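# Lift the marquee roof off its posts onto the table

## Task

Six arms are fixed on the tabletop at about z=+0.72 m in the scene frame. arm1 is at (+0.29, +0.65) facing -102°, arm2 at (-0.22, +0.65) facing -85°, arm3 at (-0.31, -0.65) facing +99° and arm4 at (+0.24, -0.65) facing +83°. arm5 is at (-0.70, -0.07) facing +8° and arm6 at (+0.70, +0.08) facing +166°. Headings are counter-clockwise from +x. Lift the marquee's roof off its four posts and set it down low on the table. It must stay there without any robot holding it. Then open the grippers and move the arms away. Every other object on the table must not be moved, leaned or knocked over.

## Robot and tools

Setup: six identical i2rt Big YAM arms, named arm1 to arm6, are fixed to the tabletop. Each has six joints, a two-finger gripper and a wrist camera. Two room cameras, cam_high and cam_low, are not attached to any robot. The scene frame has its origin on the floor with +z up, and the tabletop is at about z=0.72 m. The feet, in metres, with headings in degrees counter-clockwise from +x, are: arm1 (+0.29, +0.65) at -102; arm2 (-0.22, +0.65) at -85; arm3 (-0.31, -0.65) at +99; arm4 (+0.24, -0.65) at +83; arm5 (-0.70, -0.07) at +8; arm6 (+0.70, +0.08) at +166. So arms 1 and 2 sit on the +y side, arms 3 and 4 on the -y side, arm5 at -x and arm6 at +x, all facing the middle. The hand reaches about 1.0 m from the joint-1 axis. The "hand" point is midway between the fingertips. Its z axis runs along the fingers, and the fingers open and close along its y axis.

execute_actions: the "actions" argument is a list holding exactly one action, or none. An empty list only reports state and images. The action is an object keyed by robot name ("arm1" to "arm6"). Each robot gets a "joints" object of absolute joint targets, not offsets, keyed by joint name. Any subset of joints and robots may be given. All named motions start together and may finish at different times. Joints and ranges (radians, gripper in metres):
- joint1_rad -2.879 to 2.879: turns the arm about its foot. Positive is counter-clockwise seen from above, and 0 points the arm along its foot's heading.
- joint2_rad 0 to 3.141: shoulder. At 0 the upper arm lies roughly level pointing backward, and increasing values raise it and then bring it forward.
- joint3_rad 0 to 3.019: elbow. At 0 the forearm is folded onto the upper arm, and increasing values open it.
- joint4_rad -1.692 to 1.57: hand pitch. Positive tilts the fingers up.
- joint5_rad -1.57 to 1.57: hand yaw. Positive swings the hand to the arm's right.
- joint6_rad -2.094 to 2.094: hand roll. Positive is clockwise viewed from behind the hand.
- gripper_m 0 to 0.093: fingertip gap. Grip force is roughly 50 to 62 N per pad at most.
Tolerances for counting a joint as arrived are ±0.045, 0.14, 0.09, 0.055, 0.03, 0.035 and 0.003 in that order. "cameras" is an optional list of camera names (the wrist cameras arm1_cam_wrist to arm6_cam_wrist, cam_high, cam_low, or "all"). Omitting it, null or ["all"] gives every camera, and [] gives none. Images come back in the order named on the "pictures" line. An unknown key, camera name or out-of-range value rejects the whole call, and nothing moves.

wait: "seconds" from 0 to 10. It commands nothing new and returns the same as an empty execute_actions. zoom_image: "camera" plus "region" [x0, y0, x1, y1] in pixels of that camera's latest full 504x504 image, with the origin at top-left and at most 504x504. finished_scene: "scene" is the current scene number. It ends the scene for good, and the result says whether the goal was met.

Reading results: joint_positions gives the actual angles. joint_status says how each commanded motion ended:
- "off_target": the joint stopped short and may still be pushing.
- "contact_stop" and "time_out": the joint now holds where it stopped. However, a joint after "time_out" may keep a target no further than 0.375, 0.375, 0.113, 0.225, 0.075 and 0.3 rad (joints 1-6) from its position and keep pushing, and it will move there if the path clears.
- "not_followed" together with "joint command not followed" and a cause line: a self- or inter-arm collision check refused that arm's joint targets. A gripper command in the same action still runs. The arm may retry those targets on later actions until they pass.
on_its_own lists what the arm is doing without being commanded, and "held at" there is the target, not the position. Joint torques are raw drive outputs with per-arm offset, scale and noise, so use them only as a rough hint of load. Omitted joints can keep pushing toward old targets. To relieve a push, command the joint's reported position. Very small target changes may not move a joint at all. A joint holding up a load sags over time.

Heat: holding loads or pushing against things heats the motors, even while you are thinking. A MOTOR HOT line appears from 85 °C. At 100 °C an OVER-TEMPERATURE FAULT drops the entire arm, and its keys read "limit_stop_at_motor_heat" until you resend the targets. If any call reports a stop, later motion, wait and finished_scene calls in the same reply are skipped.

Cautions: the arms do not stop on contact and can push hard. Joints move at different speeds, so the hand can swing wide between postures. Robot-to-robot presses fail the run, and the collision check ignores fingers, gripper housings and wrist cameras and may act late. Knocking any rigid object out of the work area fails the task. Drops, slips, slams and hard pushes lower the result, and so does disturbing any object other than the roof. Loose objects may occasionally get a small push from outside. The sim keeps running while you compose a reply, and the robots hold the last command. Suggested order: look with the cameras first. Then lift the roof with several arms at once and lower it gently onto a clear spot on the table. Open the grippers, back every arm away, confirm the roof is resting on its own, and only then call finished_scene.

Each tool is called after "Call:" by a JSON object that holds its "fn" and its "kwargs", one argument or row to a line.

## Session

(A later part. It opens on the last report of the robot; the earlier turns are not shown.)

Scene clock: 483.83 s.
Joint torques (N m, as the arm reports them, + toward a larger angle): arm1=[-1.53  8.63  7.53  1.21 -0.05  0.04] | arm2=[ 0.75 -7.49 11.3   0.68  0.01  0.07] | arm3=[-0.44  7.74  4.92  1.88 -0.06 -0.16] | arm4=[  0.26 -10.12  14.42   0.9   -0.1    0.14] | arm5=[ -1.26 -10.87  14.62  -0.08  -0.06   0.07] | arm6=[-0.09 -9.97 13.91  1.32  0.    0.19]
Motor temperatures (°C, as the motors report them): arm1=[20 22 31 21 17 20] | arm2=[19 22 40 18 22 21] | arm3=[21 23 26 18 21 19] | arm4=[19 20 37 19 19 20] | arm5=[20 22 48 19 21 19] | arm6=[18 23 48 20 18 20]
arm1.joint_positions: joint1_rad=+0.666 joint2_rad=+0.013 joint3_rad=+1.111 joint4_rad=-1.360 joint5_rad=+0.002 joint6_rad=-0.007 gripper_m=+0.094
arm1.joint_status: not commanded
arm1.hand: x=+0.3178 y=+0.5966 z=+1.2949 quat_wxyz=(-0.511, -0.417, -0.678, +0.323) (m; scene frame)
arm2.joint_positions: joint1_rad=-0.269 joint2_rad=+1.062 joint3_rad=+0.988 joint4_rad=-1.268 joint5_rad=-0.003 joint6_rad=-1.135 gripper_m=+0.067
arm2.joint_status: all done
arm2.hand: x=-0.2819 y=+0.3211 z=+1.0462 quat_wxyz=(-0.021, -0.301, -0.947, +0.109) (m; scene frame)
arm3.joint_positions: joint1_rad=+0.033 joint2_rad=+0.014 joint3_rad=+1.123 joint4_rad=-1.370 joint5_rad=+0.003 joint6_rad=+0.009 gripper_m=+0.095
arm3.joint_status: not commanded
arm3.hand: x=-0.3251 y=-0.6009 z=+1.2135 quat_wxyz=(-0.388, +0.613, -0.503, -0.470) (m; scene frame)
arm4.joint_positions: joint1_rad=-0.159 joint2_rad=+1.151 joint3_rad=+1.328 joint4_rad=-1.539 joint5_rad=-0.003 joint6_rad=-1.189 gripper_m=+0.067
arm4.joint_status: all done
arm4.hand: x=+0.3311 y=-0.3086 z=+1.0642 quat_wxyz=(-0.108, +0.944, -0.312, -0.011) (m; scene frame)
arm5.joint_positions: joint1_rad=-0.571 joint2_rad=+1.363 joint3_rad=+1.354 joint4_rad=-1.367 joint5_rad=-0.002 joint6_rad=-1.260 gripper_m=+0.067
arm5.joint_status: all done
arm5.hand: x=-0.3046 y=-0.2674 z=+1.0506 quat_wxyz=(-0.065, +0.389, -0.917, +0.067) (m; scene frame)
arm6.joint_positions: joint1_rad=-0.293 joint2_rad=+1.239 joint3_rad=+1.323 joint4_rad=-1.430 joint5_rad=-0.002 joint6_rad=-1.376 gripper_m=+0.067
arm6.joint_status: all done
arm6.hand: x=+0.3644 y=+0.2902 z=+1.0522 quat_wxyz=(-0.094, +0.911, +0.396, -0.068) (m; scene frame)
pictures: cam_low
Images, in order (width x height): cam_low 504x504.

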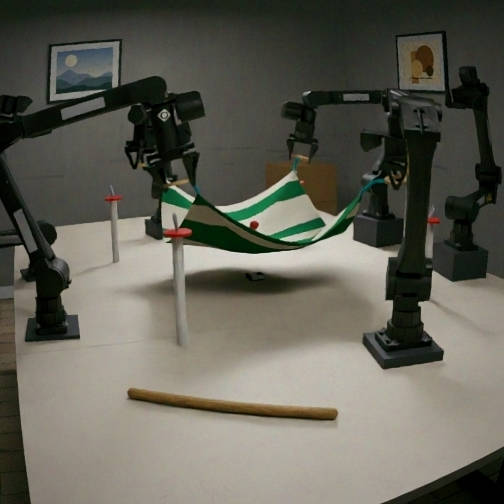

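Call:
{"fn": "execute_actions", "kwargs": {
  "actions": [
    {"arm2":{"joints":{"joint2_rad":1.175,"joint3_rad":0.886,"joint4_rad":-1.139}},"arm4":{"joints":{"joint2_rad":1.205,"joint3_rad":1.14,"joint4_rad":-1.394}},"arm5":{"joints":{"joint2_rad":1.437,"joint3_rad":1.235,"joint4_rad":-1.236}},"arm6":{"joints":{"joint2_rad":1.314,"joint3_rad":1.208,"joint4_rad":-1.324}}}
  ],
  "cameras": ["arm1_cam_wrist","arm3_cam_wrist","cam_high","cam_low"]
}}

Call:
{"fn": "zoom_image", "kwargs": {
  "camera": "cam_low",
  "region": [170, 170, 340, 300]
}}

Scene clock: 545.37 s.
Joint torques (N m, as the arm reports them, + toward a larger angle): arm1=[-1.58  8.66  7.5   1.22 -0.05  0.04] | arm2=[ 0.75 -9.38  8.5   1.06  0.06  0.06] | arm3=[-0.6   7.93  4.89  1.89 -0.07 -0.16] | arm4=[ 0.2  -9.86 10.33  0.99 -0.1   0.13] | arm5=[ -1.27 -11.88  11.55   0.71  -0.05   0.06] | arm6=[ -0.16 -10.61  11.65   1.06   0.01   0.17]
Motor temperatures (°C, as the motors report them): arm1=[20 22 31 21 17 20] | arm2=[19 22 41 18 22 21] | arm3=[21 23 26 18 21 19] | arm4=[19 20 38 19 18 20] | arm5=[20 22 49 19 21 19] | arm6=[18 24 49 20 18 20]
arm1.joint_positions: joint1_rad=+0.666 joint2_rad=+0.013 joint3_rad=+1.111 joint4_rad=-1.360 joint5_rad=+0.002 joint6_rad=-0.007 gripper_m=+0.094
arm1.joint_status: not commanded
arm1.hand: x=+0.3178 y=+0.5966 z=+1.2949 quat_wxyz=(-0.511, -0.417, -0.678, +0.323) (m; scene frame)
arm2.joint_positions: joint1_rad=-0.269 joint2_rad=+1.192 joint3_rad=+0.872 joint4_rad=-1.149 joint5_rad=-0.003 joint6_rad=-1.134 gripper_m=+0.067
arm2.joint_status: all done
arm2.hand: x=-0.2808 y=+0.3224 z=+0.9624 quat_wxyz=(-0.013, -0.303, -0.952, +0.047) (m; scene frame)
arm3.joint_positions: joint1_rad=+0.033 joint2_rad=+0.014 joint3_rad=+1.123 joint4_rad=-1.370 joint5_rad=+0.003 joint6_rad=+0.009 gripper_m=+0.095
arm3.joint_status: not commanded
arm3.hand: x=-0.3251 y=-0.6009 z=+1.2135 quat_wxyz=(-0.388, +0.613, -0.503, -0.470) (m; scene frame)
arm4.joint_positions: joint1_rad=-0.159 joint2_rad=+1.203 joint3_rad=+1.144 joint4_rad=-1.411 joint5_rad=-0.003 joint6_rad=-1.189 gripper_m=+0.067
arm4.joint_status: all done
arm4.hand: x=+0.3305 y=-0.3090 z=+0.9747 quat_wxyz=(-0.054, +0.948, -0.313, -0.008) (m; scene frame)
arm5.joint_positions: joint1_rad=-0.571 joint2_rad=+1.447 joint3_rad=+1.227 joint4_rad=-1.249 joint5_rad=-0.002 joint6_rad=-1.260 gripper_m=+0.067
arm5.joint_status: all done
arm5.hand: x=-0.3047 y=-0.2665 z=+0.9667 quat_wxyz=(-0.035, +0.390, -0.920, +0.032) (m; scene frame)
arm6.joint_positions: joint1_rad=-0.293 joint2_rad=+1.324 joint3_rad=+1.188 joint4_rad=-1.339 joint5_rad=-0.002 joint6_rad=-1.376 gripper_m=+0.067
arm6.joint_status: all done
arm6.hand: x=+0.3645 y=+0.2897 z=+0.9671 quat_wxyz=(-0.041, +0.916, +0.398, -0.031) (m; scene frame)
pictures: arm1_cam_wrist, arm3_cam_wrist, cam_high, cam_low
Images, in order (width x height): arm1_cam_wrist 504x504, arm3_cam_wrist 504x504, cam_high 504x504, cam_low 504x504.

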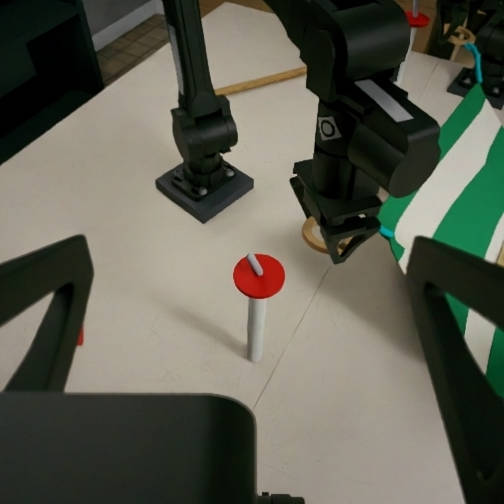

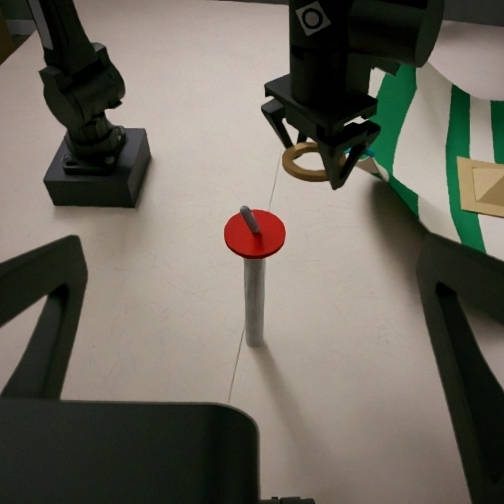

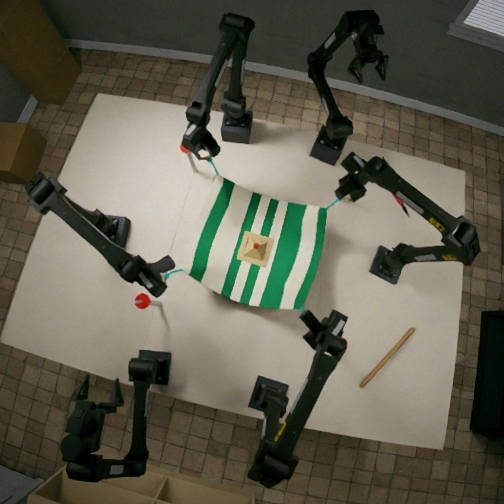

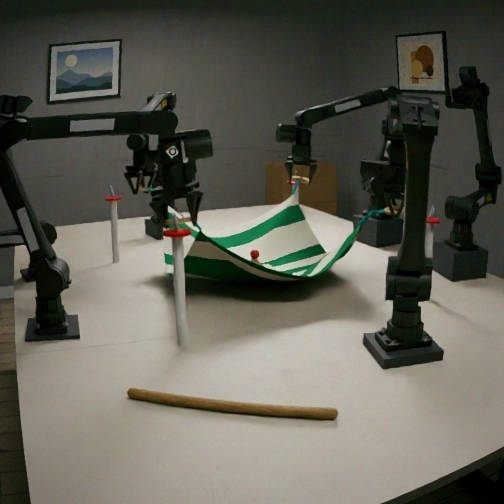

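Region (170, 170, 340, 300) of cam_low's 504x504 image, scaled by 2.965, with more detail than that image has; it fills the top 385 rows of this view, and the rest is white.

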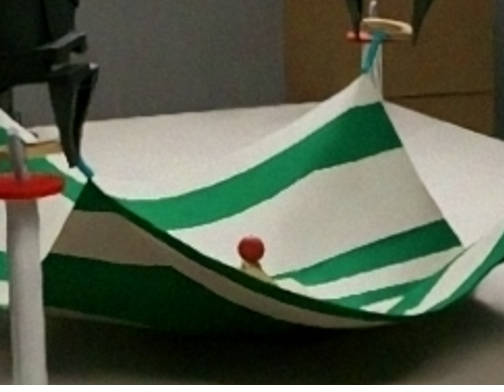

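Call:
{"fn": "execute_actions", "kwargs": {
  "actions": [
    {"arm2":{"joints":{"joint2_rad":1.674,"joint3_rad":0.62,"joint4_rad":-0.498}},"arm4":{"joints":{"joint2_rad":1.503,"joint3_rad":0.728,"joint4_rad":-0.79}},"arm5":{"joints":{"joint2_rad":1.775,"joint3_rad":0.957,"joint4_rad":-0.733}},"arm6":{"joints":{"joint2_rad":1.617,"joint3_rad":0.868,"joint4_rad":-0.791}}}
  ]
}}

Scene clock: 576.80 s.
Joint torques (N m, as the arm reports them, + toward a larger angle): arm1=[-1.55  8.61  7.51  1.22 -0.05  0.04] | arm2=[ 0.45 -9.92  4.71  1.07 -0.01  0.03] | arm3=[-0.43  7.87  4.94  1.9  -0.05 -0.16] | arm4=[  0.22 -13.18   7.55   0.72  -0.15   0.1 ] | arm5=[ -1.18 -13.12   8.68   0.44  -0.11   0.06] | arm6=[  0.02 -12.32   8.36   0.81  -0.02   0.14]
Motor temperatures (°C, as the motors report them): arm1=[20 22 31 21 17 20] | arm2=[19 23 38 18 21 21] | arm3=[21 23 26 18 21 19] | arm4=[19 20 34 19 18 20] | arm5=[20 22 46 19 21 19] | arm6=[18 24 47 20 18 20]
arm1.joint_positions: joint1_rad=+0.666 joint2_rad=+0.013 joint3_rad=+1.111 joint4_rad=-1.360 joint5_rad=+0.002 joint6_rad=-0.007 gripper_m=+0.094
arm1.joint_status: not commanded
arm1.hand: x=+0.3178 y=+0.5966 z=+1.2949 quat_wxyz=(-0.511, -0.417, -0.678, +0.323) (m; scene frame)
arm2.joint_positions: joint1_rad=-0.269 joint2_rad=+1.671 joint3_rad=+0.610 joint4_rad=-0.508 joint5_rad=-0.002 joint6_rad=-1.134 gripper_m=+0.067
arm2.joint_status: all done
arm2.hand: x=-0.2751 y=+0.3414 z=+0.7411 quat_wxyz=(-0.006, -0.303, -0.953, -0.003) (m; scene frame)
arm3.joint_positions: joint1_rad=+0.033 joint2_rad=+0.014 joint3_rad=+1.123 joint4_rad=-1.370 joint5_rad=+0.003 joint6_rad=+0.009 gripper_m=+0.095
arm3.joint_status: not commanded
arm3.hand: x=-0.3251 y=-0.6009 z=+1.2135 quat_wxyz=(-0.388, +0.613, -0.503, -0.470) (m; scene frame)
arm4.joint_positions: joint1_rad=-0.159 joint2_rad=+1.518 joint3_rad=+0.729 joint4_rad=-0.808 joint5_rad=-0.002 joint6_rad=-1.188 gripper_m=+0.067
arm4.joint_status: all done
arm4.hand: x=+0.3243 y=-0.3283 z=+0.7290 quat_wxyz=(+0.008, +0.949, -0.314, -0.003) (m; scene frame)
arm5.joint_positions: joint1_rad=-0.571 joint2_rad=+1.777 joint3_rad=+0.944 joint4_rad=-0.745 joint5_rad=+0.000 joint6_rad=-1.260 gripper_m=+0.067
arm5.joint_status: all done
arm5.hand: x=-0.3226 y=-0.2557 z=+0.7392 quat_wxyz=(+0.001, +0.390, -0.921, -0.009) (m; scene frame)
arm6.joint_positions: joint1_rad=-0.294 joint2_rad=+1.633 joint3_rad=+0.852 joint4_rad=-0.805 joint5_rad=-0.001 joint6_rad=-1.375 gripper_m=+0.067
arm6.joint_status: all done
arm6.hand: x=+0.3770 y=+0.2816 z=+0.7385 quat_wxyz=(+0.005, +0.918, +0.398, +0.001) (m; scene frame)
pictures: arm1_cam_wrist, arm2_cam_wrist, arm3_cam_wrist, arm4_cam_wrist, arm5_cam_wrist, arm6_cam_wrist, cam_high, cam_low
Images, in order (width x height): arm1_cam_wrist 504x504, arm2_cam_wrist 504x504, arm3_cam_wrist 504x504, arm4_cam_wrist 504x504, arm5_cam_wrist 504x504, arm6_cam_wrist 504x504, cam_high 504x504, cam_low 504x504.

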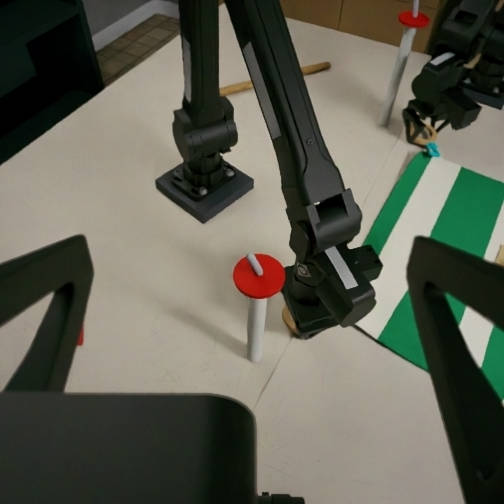

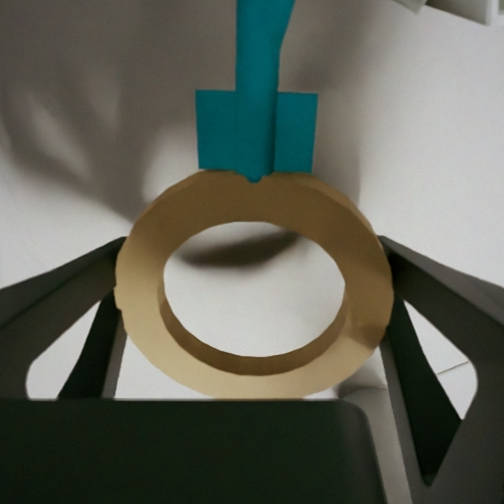

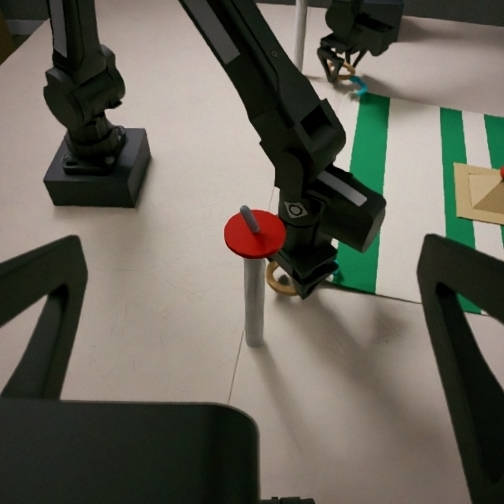

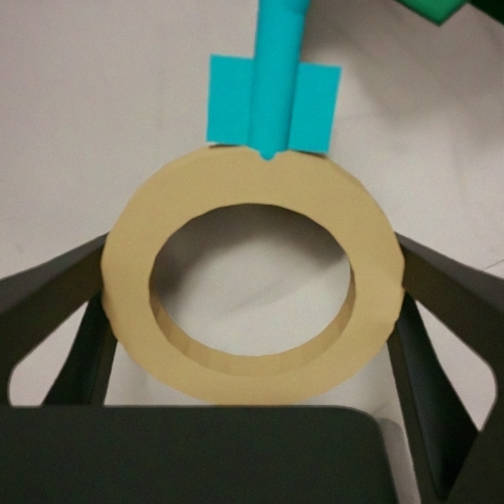

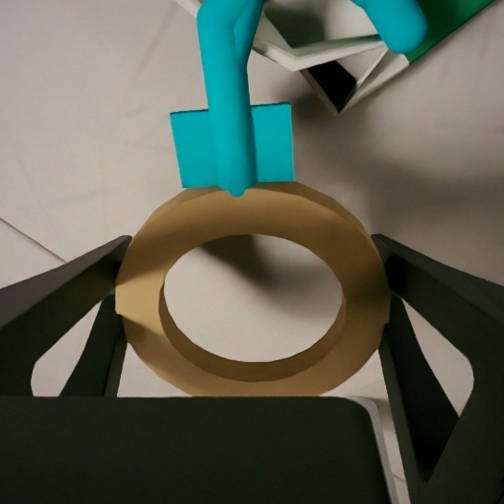

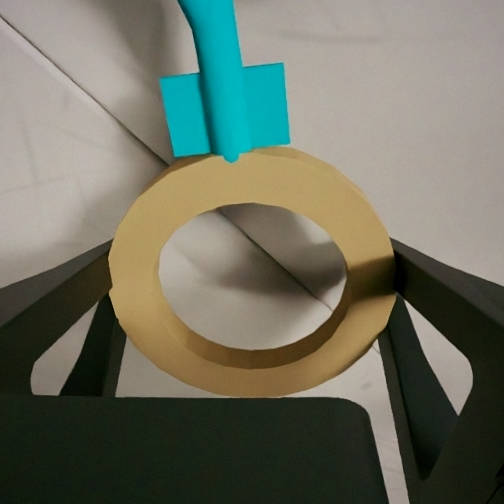

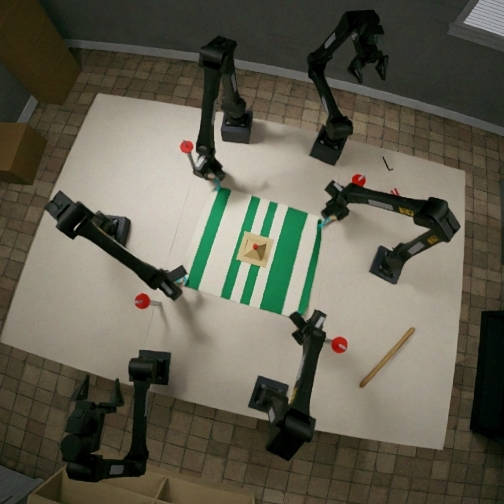

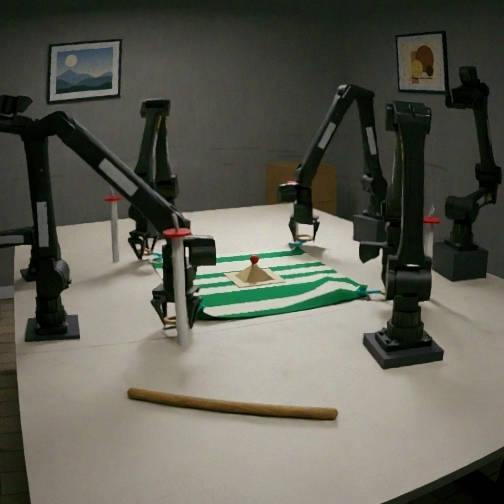

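Call:
{"fn": "execute_actions", "kwargs": {
  "actions": [
    {"arm2":{"joints":{"joint2_rad":1.722}},"arm4":{"joints":{"joint2_rad":1.536}},"arm5":{"joints":{"joint2_rad":1.817}},"arm6":{"joints":{"joint2_rad":1.659}}}
  ],
  "cameras": ["arm2_cam_wrist","arm4_cam_wrist","arm5_cam_wrist","arm6_cam_wrist","cam_low"]
}}

Scene clock: 588.93 s.
Joint torques (N m, as the arm reports them, + toward a larger angle): arm1=[-1.56  8.63  7.5   1.22 -0.05  0.04] | arm2=[  0.82 -10.     4.51   0.7   -0.04   0.05] | arm3=[-0.33  7.79  4.89  1.9  -0.07 -0.15] | arm4=[  0.28 -10.32   7.53   0.73  -0.14   0.11] | arm5=[ -1.14 -12.07   8.41   0.32  -0.11   0.05] | arm6=[ 0.   -9.64  8.32  0.84  0.    0.15]
Motor temperatures (°C, as the motors report them): arm1=[20 22 31 21 17 20] | arm2=[19 23 36 18 21 21] | arm3=[21 23 26 18 21 19] | arm4=[19 21 32 19 18 20] | arm5=[20 23 44 19 21 19] | arm6=[18 24 45 20 18 20]
arm1.joint_positions: joint1_rad=+0.666 joint2_rad=+0.013 joint3_rad=+1.111 joint4_rad=-1.360 joint5_rad=+0.002 joint6_rad=-0.007 gripper_m=+0.094
arm1.joint_status: not commanded
arm1.hand: x=+0.3178 y=+0.5966 z=+1.2949 quat_wxyz=(-0.511, -0.417, -0.678, +0.323) (m; scene frame)
arm2.joint_positions: joint1_rad=-0.269 joint2_rad=+1.715 joint3_rad=+0.610 joint4_rad=-0.506 joint5_rad=-0.002 joint6_rad=-1.134 gripper_m=+0.067
arm2.joint_status: all done
arm2.hand: x=-0.2734 y=+0.3504 z=+0.7283 quat_wxyz=(-0.003, -0.303, -0.953, -0.024) (m; scene frame)
arm3.joint_positions: joint1_rad=+0.033 joint2_rad=+0.014 joint3_rad=+1.123 joint4_rad=-1.370 joint5_rad=+0.003 joint6_rad=+0.009 gripper_m=+0.095
arm3.joint_status: not commanded
arm3.hand: x=-0.3251 y=-0.6009 z=+1.2135 quat_wxyz=(-0.388, +0.613, -0.503, -0.470) (m; scene frame)
arm4.joint_positions: joint1_rad=-0.159 joint2_rad=+1.518 joint3_rad=+0.729 joint4_rad=-0.808 joint5_rad=-0.002 joint6_rad=-1.188 gripper_m=+0.067
arm4.joint_status: all done
arm4.hand: x=+0.3243 y=-0.3283 z=+0.7290 quat_wxyz=(+0.008, +0.949, -0.314, -0.003) (m; scene frame)
arm5.joint_positions: joint1_rad=-0.571 joint2_rad=+1.800 joint3_rad=+0.944 joint4_rad=-0.745 joint5_rad=+0.000 joint6_rad=-1.260 gripper_m=+0.067
arm5.joint_status: all done
arm5.hand: x=-0.3263 y=-0.2538 z=+0.7298 quat_wxyz=(+0.009, +0.390, -0.920, -0.018) (m; scene frame)
arm6.joint_positions: joint1_rad=-0.294 joint2_rad=+1.640 joint3_rad=+0.852 joint4_rad=-0.805 joint5_rad=-0.001 joint6_rad=-1.375 gripper_m=+0.067
arm6.joint_status: all done
arm6.hand: x=+0.3778 y=+0.2811 z=+0.7360 quat_wxyz=(+0.007, +0.917, +0.398, +0.003) (m; scene frame)
pictures: arm2_cam_wrist, arm4_cam_wrist, arm5_cam_wrist, arm6_cam_wrist, cam_low
Images, in order (width x height): arm2_cam_wrist 504x504, arm4_cam_wrist 504x504, arm5_cam_wrist 504x504, arm6_cam_wrist 504x504, cam_low 504x504.

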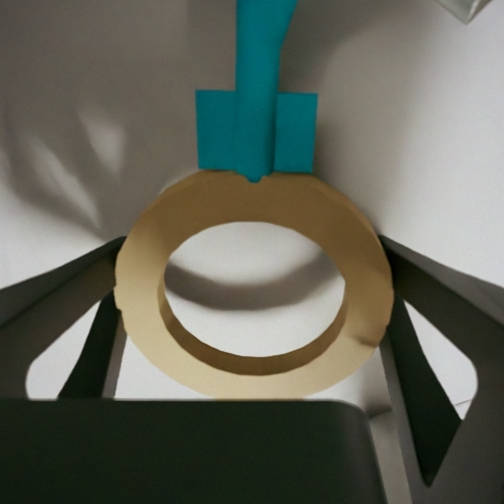

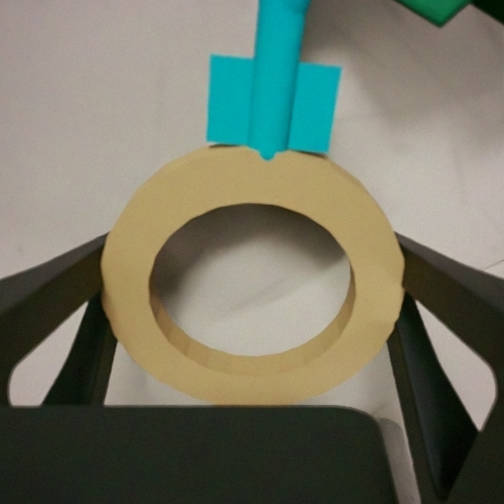

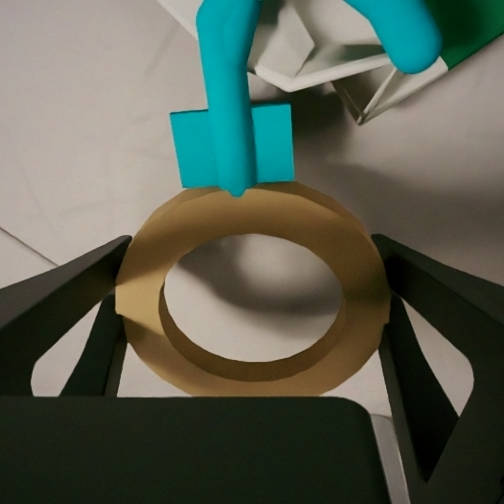

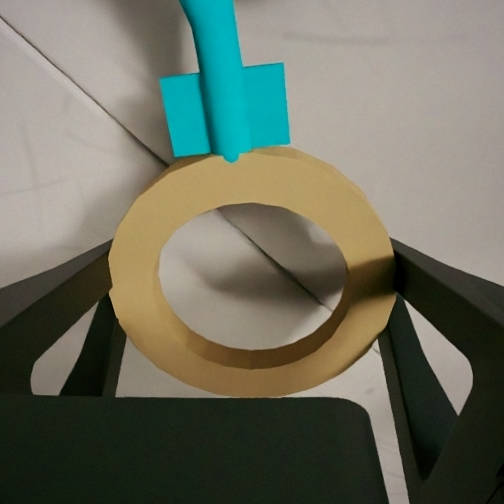

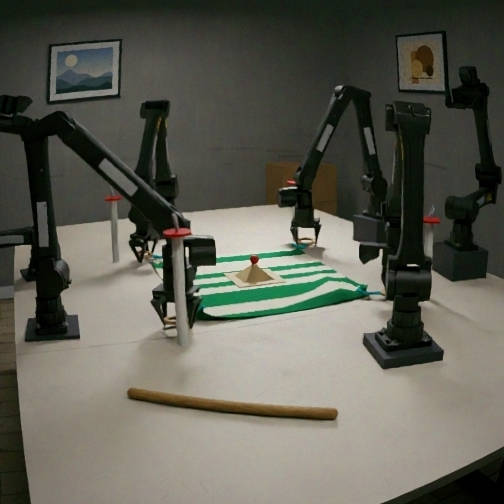

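Call:
{"fn": "execute_actions", "kwargs": {
  "actions": [
    {"arm2":{"joints":{"gripper_m":0.093}},"arm4":{"joints":{"gripper_m":0.093}},"arm5":{"joints":{"gripper_m":0.093}},"arm6":{"joints":{"gripper_m":0.093}}}
  ],
  "cameras": ["arm2_cam_wrist","arm4_cam_wrist","arm5_cam_wrist","arm6_cam_wrist","cam_low"]
}}

Scene clock: 593.80 s.
Joint torques (N m, as the arm reports them, + toward a larger angle): arm1=[-1.59  8.62  7.51  1.22 -0.05  0.04] | arm2=[  0.48 -10.37   4.41   0.83  -0.03   0.04] | arm3=[-0.42  8.01  4.94  1.93 -0.07 -0.16] | arm4=[  0.19 -10.29   7.56   0.74  -0.14   0.11] | arm5=[ -1.27 -11.96   8.34   0.41  -0.11   0.04] | arm6=[-0.12 -9.52  8.37  0.78 -0.01  0.14]
Motor temperatures (°C, as the motors report them): arm1=[20 22 31 21 17 20] | arm2=[19 23 35 18 21 21] | arm3=[21 23 26 18 21 19] | arm4=[19 20 32 19 18 20] | arm5=[20 23 43 19 21 19] | arm6=[18 24 45 20 18 20]
arm1.joint_positions: joint1_rad=+0.666 joint2_rad=+0.013 joint3_rad=+1.111 joint4_rad=-1.360 joint5_rad=+0.002 joint6_rad=-0.007 gripper_m=+0.094
arm1.joint_status: not commanded
arm1.hand: x=+0.3178 y=+0.5966 z=+1.2949 quat_wxyz=(-0.511, -0.417, -0.678, +0.323) (m; scene frame)
arm2.joint_positions: joint1_rad=-0.269 joint2_rad=+1.715 joint3_rad=+0.610 joint4_rad=-0.506 joint5_rad=-0.002 joint6_rad=-1.133 gripper_m=+0.093
arm2.joint_status: all done
arm2.hand: x=-0.2735 y=+0.3502 z=+0.7285 quat_wxyz=(-0.003, -0.303, -0.953, -0.024) (m; scene frame)
arm3.joint_positions: joint1_rad=+0.033 joint2_rad=+0.014 joint3_rad=+1.123 joint4_rad=-1.370 joint5_rad=+0.003 joint6_rad=+0.009 gripper_m=+0.095
arm3.joint_status: not commanded
arm3.hand: x=-0.3251 y=-0.6009 z=+1.2135 quat_wxyz=(-0.388, +0.613, -0.503, -0.470) (m; scene frame)
arm4.joint_positions: joint1_rad=-0.159 joint2_rad=+1.518 joint3_rad=+0.729 joint4_rad=-0.808 joint5_rad=-0.002 joint6_rad=-1.188 gripper_m=+0.093
arm4.joint_status: all done
arm4.hand: x=+0.3243 y=-0.3283 z=+0.7290 quat_wxyz=(+0.008, +0.949, -0.314, -0.003) (m; scene frame)
arm5.joint_positions: joint1_rad=-0.571 joint2_rad=+1.800 joint3_rad=+0.944 joint4_rad=-0.745 joint5_rad=+0.000 joint6_rad=-1.260 gripper_m=+0.093
arm5.joint_status: all done
arm5.hand: x=-0.3263 y=-0.2538 z=+0.7298 quat_wxyz=(+0.009, +0.390, -0.920, -0.018) (m; scene frame)
arm6.joint_positions: joint1_rad=-0.294 joint2_rad=+1.640 joint3_rad=+0.852 joint4_rad=-0.805 joint5_rad=-0.001 joint6_rad=-1.375 gripper_m=+0.093
arm6.joint_status: all done
arm6.hand: x=+0.3778 y=+0.2811 z=+0.7360 quat_wxyz=(+0.007, +0.917, +0.398, +0.003) (m; scene frame)
pictures: arm2_cam_wrist, arm4_cam_wrist, arm5_cam_wrist, arm6_cam_wrist, cam_low
Images, in order (width x height): arm2_cam_wrist 504x504, arm4_cam_wrist 504x504, arm5_cam_wrist 504x504, arm6_cam_wrist 504x504, cam_low 504x504.

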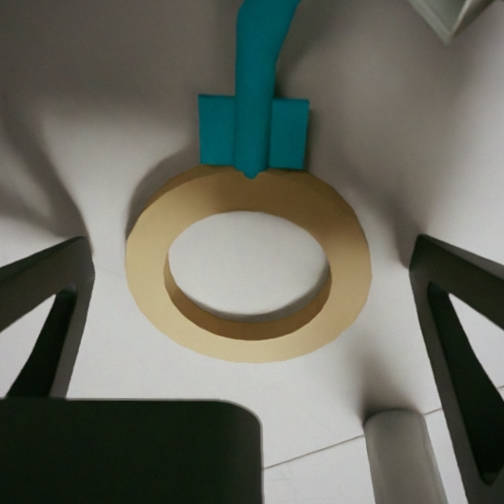

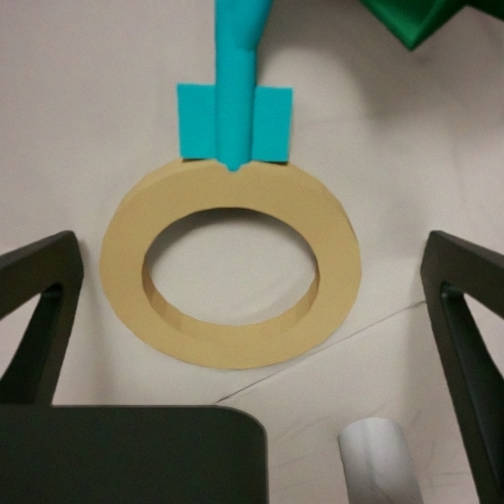

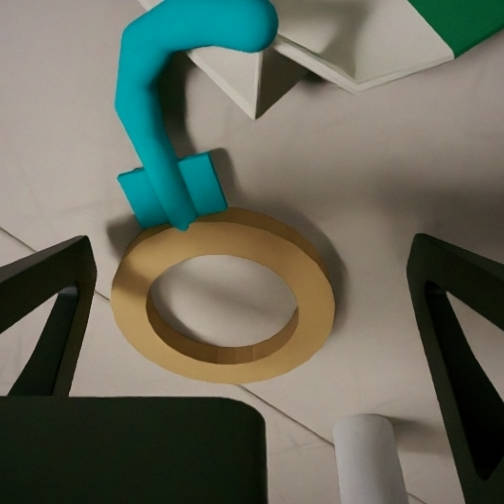

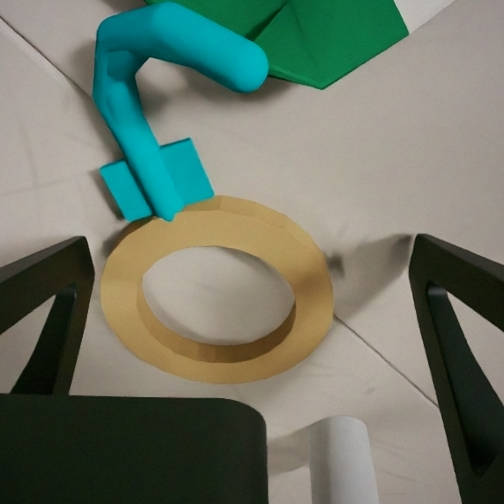

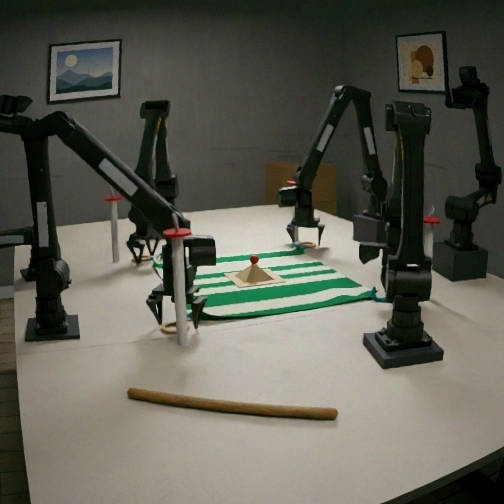

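Call:
{"fn": "execute_actions", "kwargs": {
  "actions": [],
  "cameras": ["arm2_cam_wrist","arm4_cam_wrist","arm5_cam_wrist","arm6_cam_wrist"]
}}

Scene clock: 596.57 s.
Joint torques (N m, as the arm reports them, + toward a larger angle): arm1=[-1.56  8.61  7.51  1.22 -0.05  0.03] | arm2=[ 0.59 -9.73  4.44  0.78  0.03  0.03] | arm3=[-0.64  7.97  4.96  1.9  -0.08 -0.15] | arm4=[  0.23 -10.28   7.53   0.74  -0.14   0.11] | arm5=[ -1.29 -11.97   8.35   0.44  -0.12   0.05] | arm6=[-0.17 -9.63  8.35  0.8   0.    0.15]
Motor temperatures (°C, as the motors report them): arm1=[20 22 31 21 17 20] | arm2=[19 23 35 18 21 21] | arm3=[21 23 26 18 21 19] | arm4=[19 20 32 19 18 20] | arm5=[20 23 43 19 21 19] | arm6=[18 24 45 20 18 20]
arm1.joint_positions: joint1_rad=+0.666 joint2_rad=+0.013 joint3_rad=+1.111 joint4_rad=-1.360 joint5_rad=+0.002 joint6_rad=-0.007 gripper_m=+0.094
arm1.joint_status: not commanded
arm1.hand: x=+0.3178 y=+0.5966 z=+1.2949 quat_wxyz=(-0.511, -0.417, -0.678, +0.323) (m; scene frame)
arm2.joint_positions: joint1_rad=-0.269 joint2_rad=+1.715 joint3_rad=+0.610 joint4_rad=-0.506 joint5_rad=-0.002 joint6_rad=-1.133 gripper_m=+0.093
arm2.joint_status: all done
arm2.hand: x=-0.2735 y=+0.3502 z=+0.7285 quat_wxyz=(-0.003, -0.303, -0.953, -0.024) (m; scene frame)
arm3.joint_positions: joint1_rad=+0.033 joint2_rad=+0.014 joint3_rad=+1.123 joint4_rad=-1.370 joint5_rad=+0.003 joint6_rad=+0.009 gripper_m=+0.095
arm3.joint_status: not commanded
arm3.hand: x=-0.3251 y=-0.6009 z=+1.2135 quat_wxyz=(-0.388, +0.613, -0.503, -0.470) (m; scene frame)
arm4.joint_positions: joint1_rad=-0.159 joint2_rad=+1.518 joint3_rad=+0.729 joint4_rad=-0.808 joint5_rad=-0.002 joint6_rad=-1.188 gripper_m=+0.093
arm4.joint_status: all done
arm4.hand: x=+0.3243 y=-0.3283 z=+0.7290 quat_wxyz=(+0.008, +0.949, -0.314, -0.003) (m; scene frame)
arm5.joint_positions: joint1_rad=-0.571 joint2_rad=+1.800 joint3_rad=+0.944 joint4_rad=-0.745 joint5_rad=+0.000 joint6_rad=-1.260 gripper_m=+0.093
arm5.joint_status: all done
arm5.hand: x=-0.3263 y=-0.2538 z=+0.7298 quat_wxyz=(+0.009, +0.390, -0.920, -0.018) (m; scene frame)
arm6.joint_positions: joint1_rad=-0.294 joint2_rad=+1.640 joint3_rad=+0.852 joint4_rad=-0.805 joint5_rad=-0.001 joint6_rad=-1.375 gripper_m=+0.093
arm6.joint_status: all done
arm6.hand: x=+0.3778 y=+0.2811 z=+0.7360 quat_wxyz=(+0.007, +0.917, +0.398, +0.003) (m; scene frame)
pictures: arm2_cam_wrist, arm4_cam_wrist, arm5_cam_wrist, arm6_cam_wrist
Images, in order (width x height): arm2_cam_wrist 504x504, arm4_cam_wrist 504x504, arm5_cam_wrist 504x504, arm6_cam_wrist 504x504.

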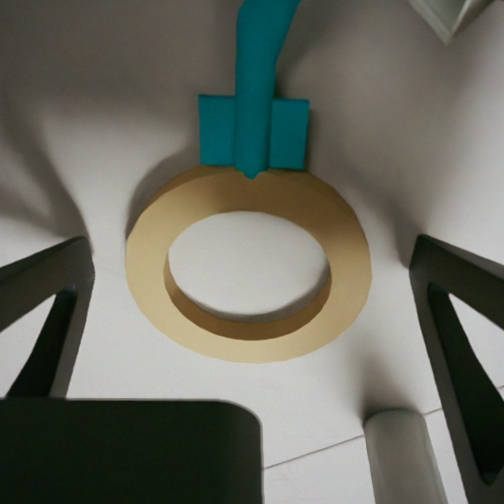

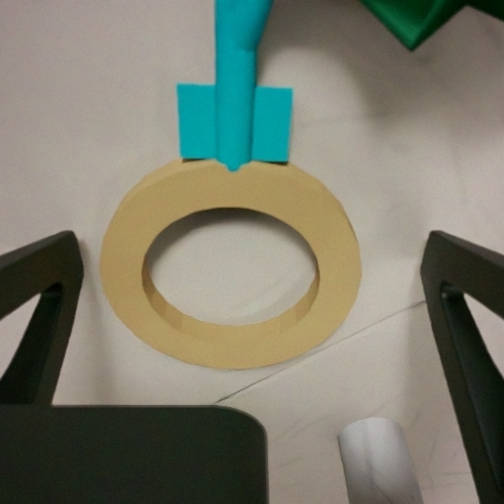

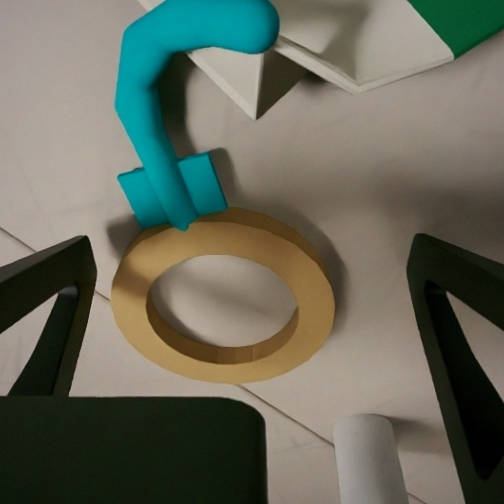

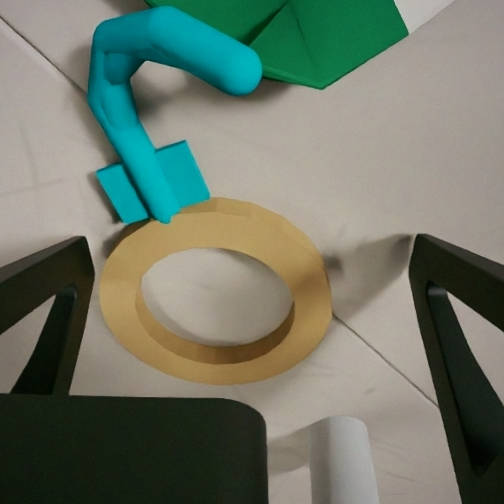

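Call:
{"fn": "execute_actions", "kwargs": {
  "actions": [
    {"arm2":{"joints":{"joint2_rad":0.965,"joint4_rad":-1.106}},"arm4":{"joints":{"joint2_rad":0.768,"joint4_rad":-1.408}},"arm5":{"joints":{"joint2_rad":1.05,"joint4_rad":-1.345}},"arm6":{"joints":{"joint2_rad":0.89,"joint4_rad":-1.405}}}
  ]
}}

Scene clock: 609.73 s.
Joint torques (N m, as the arm reports them, + toward a larger angle): arm1=[-1.61  8.65  7.52  1.22 -0.05  0.04] | arm2=[ 0.08 -4.54  8.22  0.48 -0.03  0.1 ] | arm3=[-0.5   7.93  5.01  1.92 -0.06 -0.16] | arm4=[ 0.16 -2.64 10.77 -0.25 -0.15  0.12] | arm5=[-1.28 -4.76 12.28 -0.17 -0.11  0.06] | arm6=[-0.14 -4.18 11.43  0.08 -0.02  0.16]
Motor temperatures (°C, as the motors report them): arm1=[20 22 31 21 17 20] | arm2=[19 23 34 18 21 21] | arm3=[21 23 26 18 21 19] | arm4=[19 20 31 19 18 20] | arm5=[20 23 43 19 21 19] | arm6=[18 24 44 20 18 20]
arm1.joint_positions: joint1_rad=+0.666 joint2_rad=+0.013 joint3_rad=+1.111 joint4_rad=-1.360 joint5_rad=+0.002 joint6_rad=-0.007 gripper_m=+0.094
arm1.joint_status: not commanded
arm1.hand: x=+0.3178 y=+0.5966 z=+1.2949 quat_wxyz=(-0.511, -0.417, -0.678, +0.323) (m; scene frame)
arm2.joint_positions: joint1_rad=-0.269 joint2_rad=+0.970 joint3_rad=+0.610 joint4_rad=-1.099 joint5_rad=-0.002 joint6_rad=-1.133 gripper_m=+0.093
arm2.joint_status: all done
arm2.hand: x=-0.2656 y=+0.4050 z=+0.9226 quat_wxyz=(-0.013, -0.303, -0.951, +0.052) (m; scene frame)
arm3.joint_positions: joint1_rad=+0.033 joint2_rad=+0.014 joint3_rad=+1.123 joint4_rad=-1.370 joint5_rad=+0.003 joint6_rad=+0.009 gripper_m=+0.095
arm3.joint_status: not commanded
arm3.hand: x=-0.3251 y=-0.6009 z=+1.2135 quat_wxyz=(-0.388, +0.613, -0.503, -0.470) (m; scene frame)
arm4.joint_positions: joint1_rad=-0.159 joint2_rad=+0.770 joint3_rad=+0.729 joint4_rad=-1.392 joint5_rad=-0.002 joint6_rad=-1.188 gripper_m=+0.093
arm4.joint_status: all done
arm4.hand: x=+0.2945 y=-0.4461 z=+0.9162 quat_wxyz=(-0.074, +0.947, -0.313, -0.008) (m; scene frame)
arm5.joint_positions: joint1_rad=-0.571 joint2_rad=+1.042 joint3_rad=+0.944 joint4_rad=-1.334 joint5_rad=+0.000 joint6_rad=-1.260 gripper_m=+0.093
arm5.joint_status: all done
arm5.hand: x=-0.4273 y=-0.2068 z=+0.9922 quat_wxyz=(-0.046, +0.389, -0.919, +0.046) (m; scene frame)
arm6.joint_positions: joint1_rad=-0.294 joint2_rad=+0.894 joint3_rad=+0.852 joint4_rad=-1.394 joint5_rad=-0.001 joint6_rad=-1.375 gripper_m=+0.093
arm6.joint_status: all done
arm6.hand: x=+0.4876 y=+0.2135 z=+0.9566 quat_wxyz=(-0.057, +0.915, +0.397, -0.042) (m; scene frame)
pictures: arm1_cam_wrist, arm2_cam_wrist, arm3_cam_wrist, arm4_cam_wrist, arm5_cam_wrist, arm6_cam_wrist, cam_high, cam_low
Images, in order (width x height): arm1_cam_wrist 504x504, arm2_cam_wrist 504x504, arm3_cam_wrist 504x504, arm4_cam_wrist 504x504, arm5_cam_wrist 504x504, arm6_cam_wrist 504x504, cam_high 504x504, cam_low 504x504.

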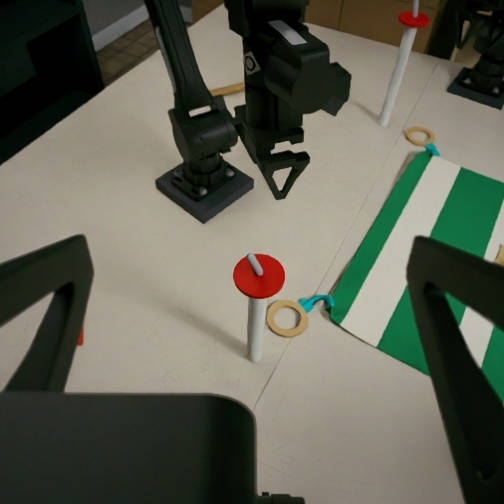

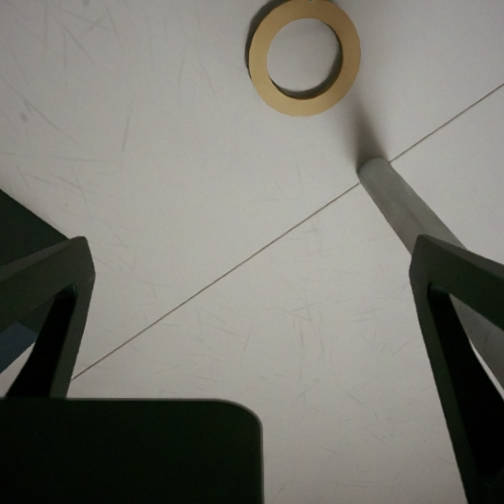

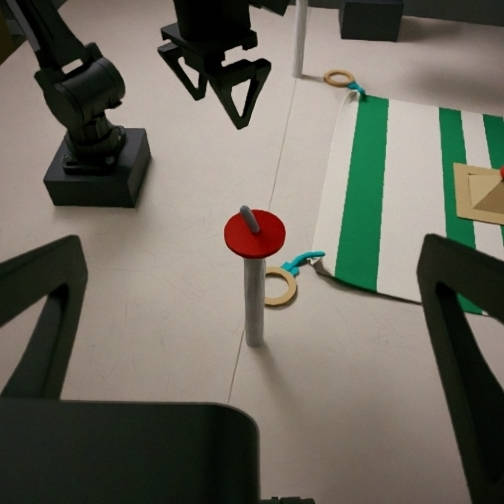

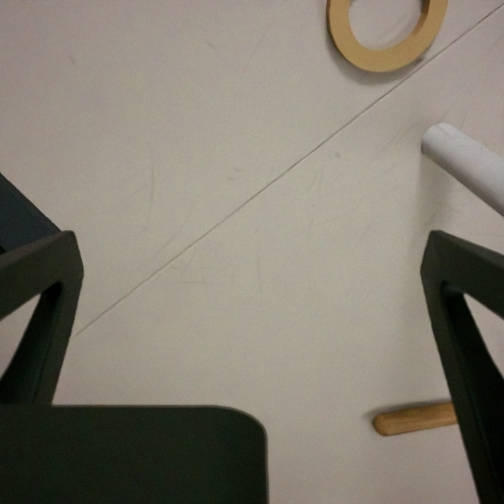

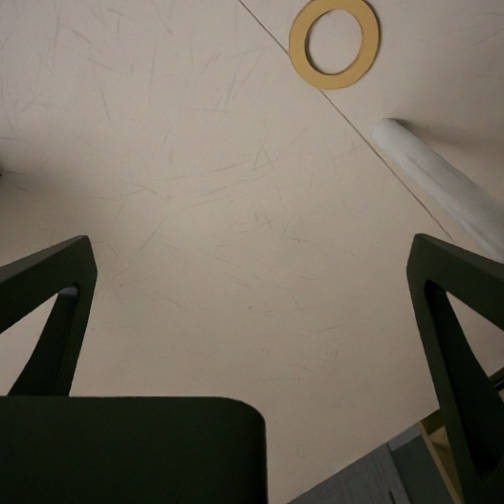

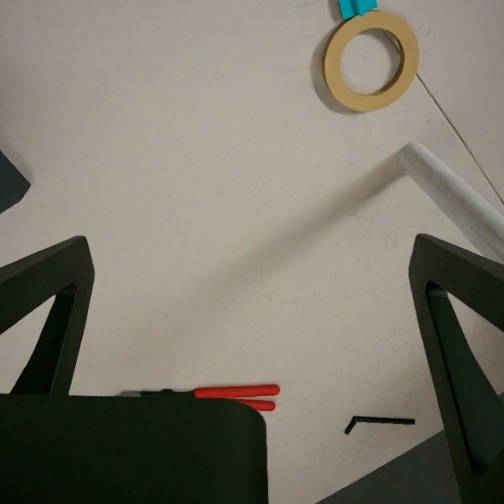

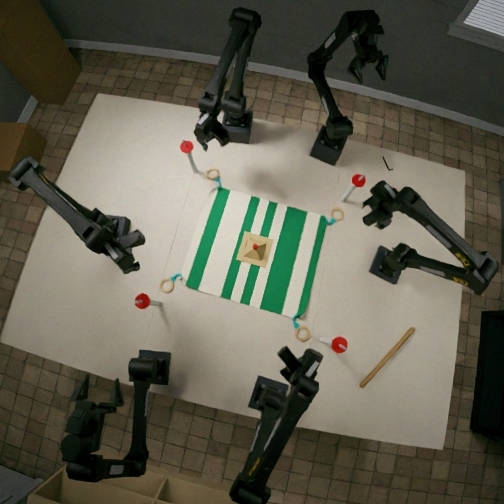

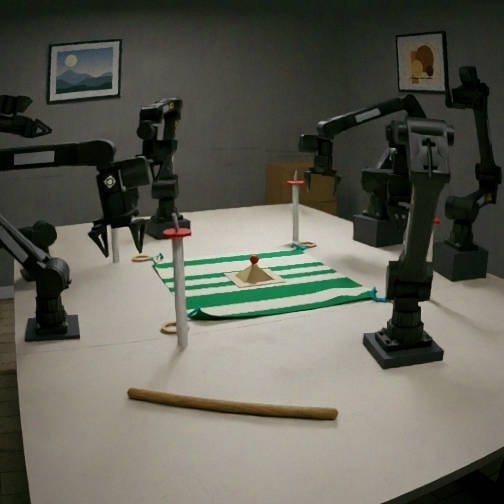

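The roof is flat on the table, all four rings are released, and the arms are clear.

Call:
{"fn": "finished_scene", "kwargs": {
  "scene": 2
}}

The scene is finished: the task was done.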